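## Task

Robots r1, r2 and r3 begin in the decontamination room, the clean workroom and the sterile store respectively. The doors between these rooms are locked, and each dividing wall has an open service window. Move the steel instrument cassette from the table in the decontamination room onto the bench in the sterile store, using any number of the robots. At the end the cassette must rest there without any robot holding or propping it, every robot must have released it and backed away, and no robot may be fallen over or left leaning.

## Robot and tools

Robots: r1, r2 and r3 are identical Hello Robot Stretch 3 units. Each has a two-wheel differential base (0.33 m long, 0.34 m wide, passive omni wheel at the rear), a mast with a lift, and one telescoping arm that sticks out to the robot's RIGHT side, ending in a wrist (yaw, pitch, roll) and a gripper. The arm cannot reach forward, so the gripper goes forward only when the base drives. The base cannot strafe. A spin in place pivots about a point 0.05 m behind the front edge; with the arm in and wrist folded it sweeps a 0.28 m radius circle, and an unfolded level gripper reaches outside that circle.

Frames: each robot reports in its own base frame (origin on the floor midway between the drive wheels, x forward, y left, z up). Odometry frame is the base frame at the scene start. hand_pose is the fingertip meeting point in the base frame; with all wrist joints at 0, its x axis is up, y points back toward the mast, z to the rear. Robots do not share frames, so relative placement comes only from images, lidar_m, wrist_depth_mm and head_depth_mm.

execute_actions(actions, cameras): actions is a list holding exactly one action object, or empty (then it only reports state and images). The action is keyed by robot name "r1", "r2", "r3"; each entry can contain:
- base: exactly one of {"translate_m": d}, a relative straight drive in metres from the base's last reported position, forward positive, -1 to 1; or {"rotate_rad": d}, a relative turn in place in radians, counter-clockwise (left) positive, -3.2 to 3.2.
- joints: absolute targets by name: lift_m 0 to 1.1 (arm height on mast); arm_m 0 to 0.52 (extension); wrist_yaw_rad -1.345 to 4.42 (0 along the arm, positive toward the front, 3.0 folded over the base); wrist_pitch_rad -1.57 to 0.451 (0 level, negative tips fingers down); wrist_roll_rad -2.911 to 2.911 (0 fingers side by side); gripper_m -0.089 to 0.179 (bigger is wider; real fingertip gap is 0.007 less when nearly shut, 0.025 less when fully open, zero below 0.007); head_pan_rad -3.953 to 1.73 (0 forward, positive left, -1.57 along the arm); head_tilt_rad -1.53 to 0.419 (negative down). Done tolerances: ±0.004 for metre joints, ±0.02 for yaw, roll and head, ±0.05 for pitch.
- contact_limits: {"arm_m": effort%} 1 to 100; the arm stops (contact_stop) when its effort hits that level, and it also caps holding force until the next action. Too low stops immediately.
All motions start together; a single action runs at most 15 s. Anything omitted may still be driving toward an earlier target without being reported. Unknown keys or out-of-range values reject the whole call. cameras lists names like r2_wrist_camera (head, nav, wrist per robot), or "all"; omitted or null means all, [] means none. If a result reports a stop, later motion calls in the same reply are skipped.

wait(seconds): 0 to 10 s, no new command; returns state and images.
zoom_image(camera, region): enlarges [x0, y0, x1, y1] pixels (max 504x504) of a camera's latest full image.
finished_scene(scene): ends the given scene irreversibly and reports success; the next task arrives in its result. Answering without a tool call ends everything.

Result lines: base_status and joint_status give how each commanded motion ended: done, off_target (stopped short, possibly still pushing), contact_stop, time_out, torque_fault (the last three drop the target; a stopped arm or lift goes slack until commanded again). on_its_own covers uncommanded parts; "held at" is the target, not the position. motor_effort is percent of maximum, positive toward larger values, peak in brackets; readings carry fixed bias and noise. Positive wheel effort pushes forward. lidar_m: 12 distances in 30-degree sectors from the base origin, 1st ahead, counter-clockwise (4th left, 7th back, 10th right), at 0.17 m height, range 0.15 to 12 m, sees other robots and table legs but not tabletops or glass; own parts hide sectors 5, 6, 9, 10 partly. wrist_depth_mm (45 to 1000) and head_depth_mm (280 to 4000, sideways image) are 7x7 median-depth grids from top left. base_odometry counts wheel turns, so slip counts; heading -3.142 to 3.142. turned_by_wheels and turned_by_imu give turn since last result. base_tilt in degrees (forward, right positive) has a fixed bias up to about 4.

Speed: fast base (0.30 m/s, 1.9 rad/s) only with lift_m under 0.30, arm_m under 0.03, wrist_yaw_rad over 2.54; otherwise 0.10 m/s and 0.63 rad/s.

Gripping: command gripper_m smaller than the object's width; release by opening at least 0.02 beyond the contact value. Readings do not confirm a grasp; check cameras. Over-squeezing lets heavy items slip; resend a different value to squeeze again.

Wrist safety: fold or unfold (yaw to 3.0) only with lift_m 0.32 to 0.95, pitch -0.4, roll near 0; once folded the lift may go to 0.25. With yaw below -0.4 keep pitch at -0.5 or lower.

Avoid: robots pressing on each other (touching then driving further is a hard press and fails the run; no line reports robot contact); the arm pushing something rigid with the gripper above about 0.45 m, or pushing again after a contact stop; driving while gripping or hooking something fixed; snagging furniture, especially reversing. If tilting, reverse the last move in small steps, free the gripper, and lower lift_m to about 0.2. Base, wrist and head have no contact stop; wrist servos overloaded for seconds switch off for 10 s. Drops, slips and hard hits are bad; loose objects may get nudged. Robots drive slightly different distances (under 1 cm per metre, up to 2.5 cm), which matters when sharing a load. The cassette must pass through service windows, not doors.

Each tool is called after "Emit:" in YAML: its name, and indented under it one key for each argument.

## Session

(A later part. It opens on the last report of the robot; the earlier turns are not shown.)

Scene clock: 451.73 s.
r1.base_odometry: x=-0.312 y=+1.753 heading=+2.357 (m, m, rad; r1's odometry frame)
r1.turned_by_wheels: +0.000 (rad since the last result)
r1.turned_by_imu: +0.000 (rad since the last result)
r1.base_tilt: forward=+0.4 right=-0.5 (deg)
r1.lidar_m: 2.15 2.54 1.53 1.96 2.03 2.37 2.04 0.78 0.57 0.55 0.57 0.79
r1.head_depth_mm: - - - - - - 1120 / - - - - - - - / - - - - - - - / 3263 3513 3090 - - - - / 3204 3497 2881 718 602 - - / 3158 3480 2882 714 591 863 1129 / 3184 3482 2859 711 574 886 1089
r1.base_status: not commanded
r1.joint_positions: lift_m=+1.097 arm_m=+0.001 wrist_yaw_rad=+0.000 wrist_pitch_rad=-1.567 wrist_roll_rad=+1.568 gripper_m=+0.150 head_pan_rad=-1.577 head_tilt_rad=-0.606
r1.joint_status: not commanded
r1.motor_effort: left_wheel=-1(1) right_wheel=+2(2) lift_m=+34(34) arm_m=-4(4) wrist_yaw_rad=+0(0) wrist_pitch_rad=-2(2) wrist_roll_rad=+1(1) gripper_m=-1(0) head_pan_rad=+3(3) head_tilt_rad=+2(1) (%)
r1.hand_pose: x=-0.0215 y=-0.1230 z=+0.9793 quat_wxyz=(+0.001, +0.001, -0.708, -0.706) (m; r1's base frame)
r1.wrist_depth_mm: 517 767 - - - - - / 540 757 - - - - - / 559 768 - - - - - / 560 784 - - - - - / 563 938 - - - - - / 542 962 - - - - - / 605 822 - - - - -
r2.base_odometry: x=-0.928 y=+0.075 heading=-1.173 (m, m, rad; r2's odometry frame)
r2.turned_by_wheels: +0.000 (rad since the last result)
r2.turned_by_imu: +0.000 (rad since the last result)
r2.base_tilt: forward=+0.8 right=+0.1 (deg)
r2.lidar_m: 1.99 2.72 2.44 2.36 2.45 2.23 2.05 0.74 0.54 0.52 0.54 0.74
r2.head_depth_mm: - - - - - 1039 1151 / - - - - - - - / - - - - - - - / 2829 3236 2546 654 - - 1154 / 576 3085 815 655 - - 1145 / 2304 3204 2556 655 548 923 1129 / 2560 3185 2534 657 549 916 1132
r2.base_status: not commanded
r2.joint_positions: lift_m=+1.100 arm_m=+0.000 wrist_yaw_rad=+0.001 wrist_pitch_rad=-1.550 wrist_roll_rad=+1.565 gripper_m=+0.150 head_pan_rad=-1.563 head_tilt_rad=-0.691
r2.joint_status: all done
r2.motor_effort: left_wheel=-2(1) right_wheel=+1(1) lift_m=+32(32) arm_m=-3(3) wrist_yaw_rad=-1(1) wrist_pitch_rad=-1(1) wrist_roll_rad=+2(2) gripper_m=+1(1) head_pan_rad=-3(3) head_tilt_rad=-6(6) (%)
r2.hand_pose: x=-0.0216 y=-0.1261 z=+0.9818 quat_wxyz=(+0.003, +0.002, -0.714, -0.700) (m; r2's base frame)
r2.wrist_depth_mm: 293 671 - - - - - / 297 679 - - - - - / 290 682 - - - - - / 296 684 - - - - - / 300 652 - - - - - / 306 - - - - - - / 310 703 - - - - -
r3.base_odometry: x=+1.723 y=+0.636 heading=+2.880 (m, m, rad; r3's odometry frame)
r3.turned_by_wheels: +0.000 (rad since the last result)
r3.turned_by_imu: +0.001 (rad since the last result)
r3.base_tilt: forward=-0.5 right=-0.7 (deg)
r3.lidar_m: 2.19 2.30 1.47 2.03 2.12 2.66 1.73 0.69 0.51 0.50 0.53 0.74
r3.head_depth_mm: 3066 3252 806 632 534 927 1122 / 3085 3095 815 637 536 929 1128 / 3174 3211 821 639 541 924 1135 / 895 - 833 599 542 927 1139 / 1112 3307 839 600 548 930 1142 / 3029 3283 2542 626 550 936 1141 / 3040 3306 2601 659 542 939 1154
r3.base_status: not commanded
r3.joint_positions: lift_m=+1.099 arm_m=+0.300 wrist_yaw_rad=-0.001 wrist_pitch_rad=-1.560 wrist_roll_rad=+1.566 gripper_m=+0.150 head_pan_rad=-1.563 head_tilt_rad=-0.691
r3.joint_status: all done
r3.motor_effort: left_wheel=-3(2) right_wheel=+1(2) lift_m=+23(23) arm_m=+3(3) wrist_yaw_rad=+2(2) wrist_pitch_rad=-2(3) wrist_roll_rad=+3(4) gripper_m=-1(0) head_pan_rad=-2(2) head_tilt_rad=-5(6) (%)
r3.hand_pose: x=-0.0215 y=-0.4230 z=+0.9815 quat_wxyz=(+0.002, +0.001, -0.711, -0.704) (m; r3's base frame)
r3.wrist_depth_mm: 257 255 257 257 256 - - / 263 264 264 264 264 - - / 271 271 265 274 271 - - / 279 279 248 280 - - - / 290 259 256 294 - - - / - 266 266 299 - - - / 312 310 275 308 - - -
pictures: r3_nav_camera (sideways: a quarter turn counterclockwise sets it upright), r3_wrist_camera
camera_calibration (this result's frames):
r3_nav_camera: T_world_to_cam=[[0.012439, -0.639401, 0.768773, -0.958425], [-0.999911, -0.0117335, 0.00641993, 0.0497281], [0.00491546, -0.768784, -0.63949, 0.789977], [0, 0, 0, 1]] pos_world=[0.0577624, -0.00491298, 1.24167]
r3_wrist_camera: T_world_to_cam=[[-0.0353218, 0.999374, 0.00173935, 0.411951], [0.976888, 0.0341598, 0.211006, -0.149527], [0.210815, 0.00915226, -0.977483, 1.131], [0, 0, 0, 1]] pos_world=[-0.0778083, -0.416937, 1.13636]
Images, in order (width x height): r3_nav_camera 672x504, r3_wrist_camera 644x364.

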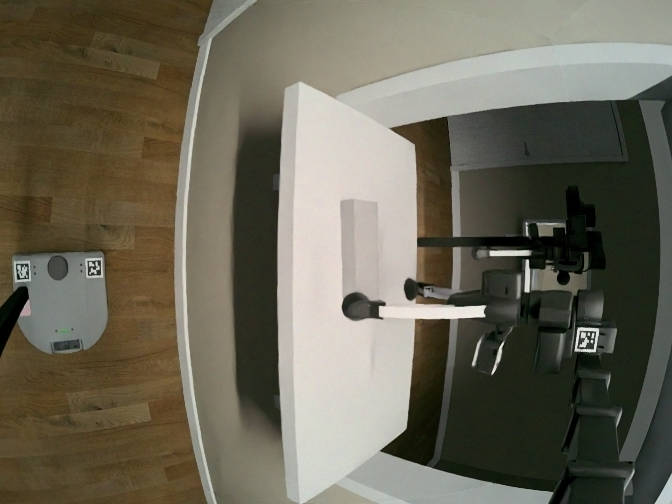

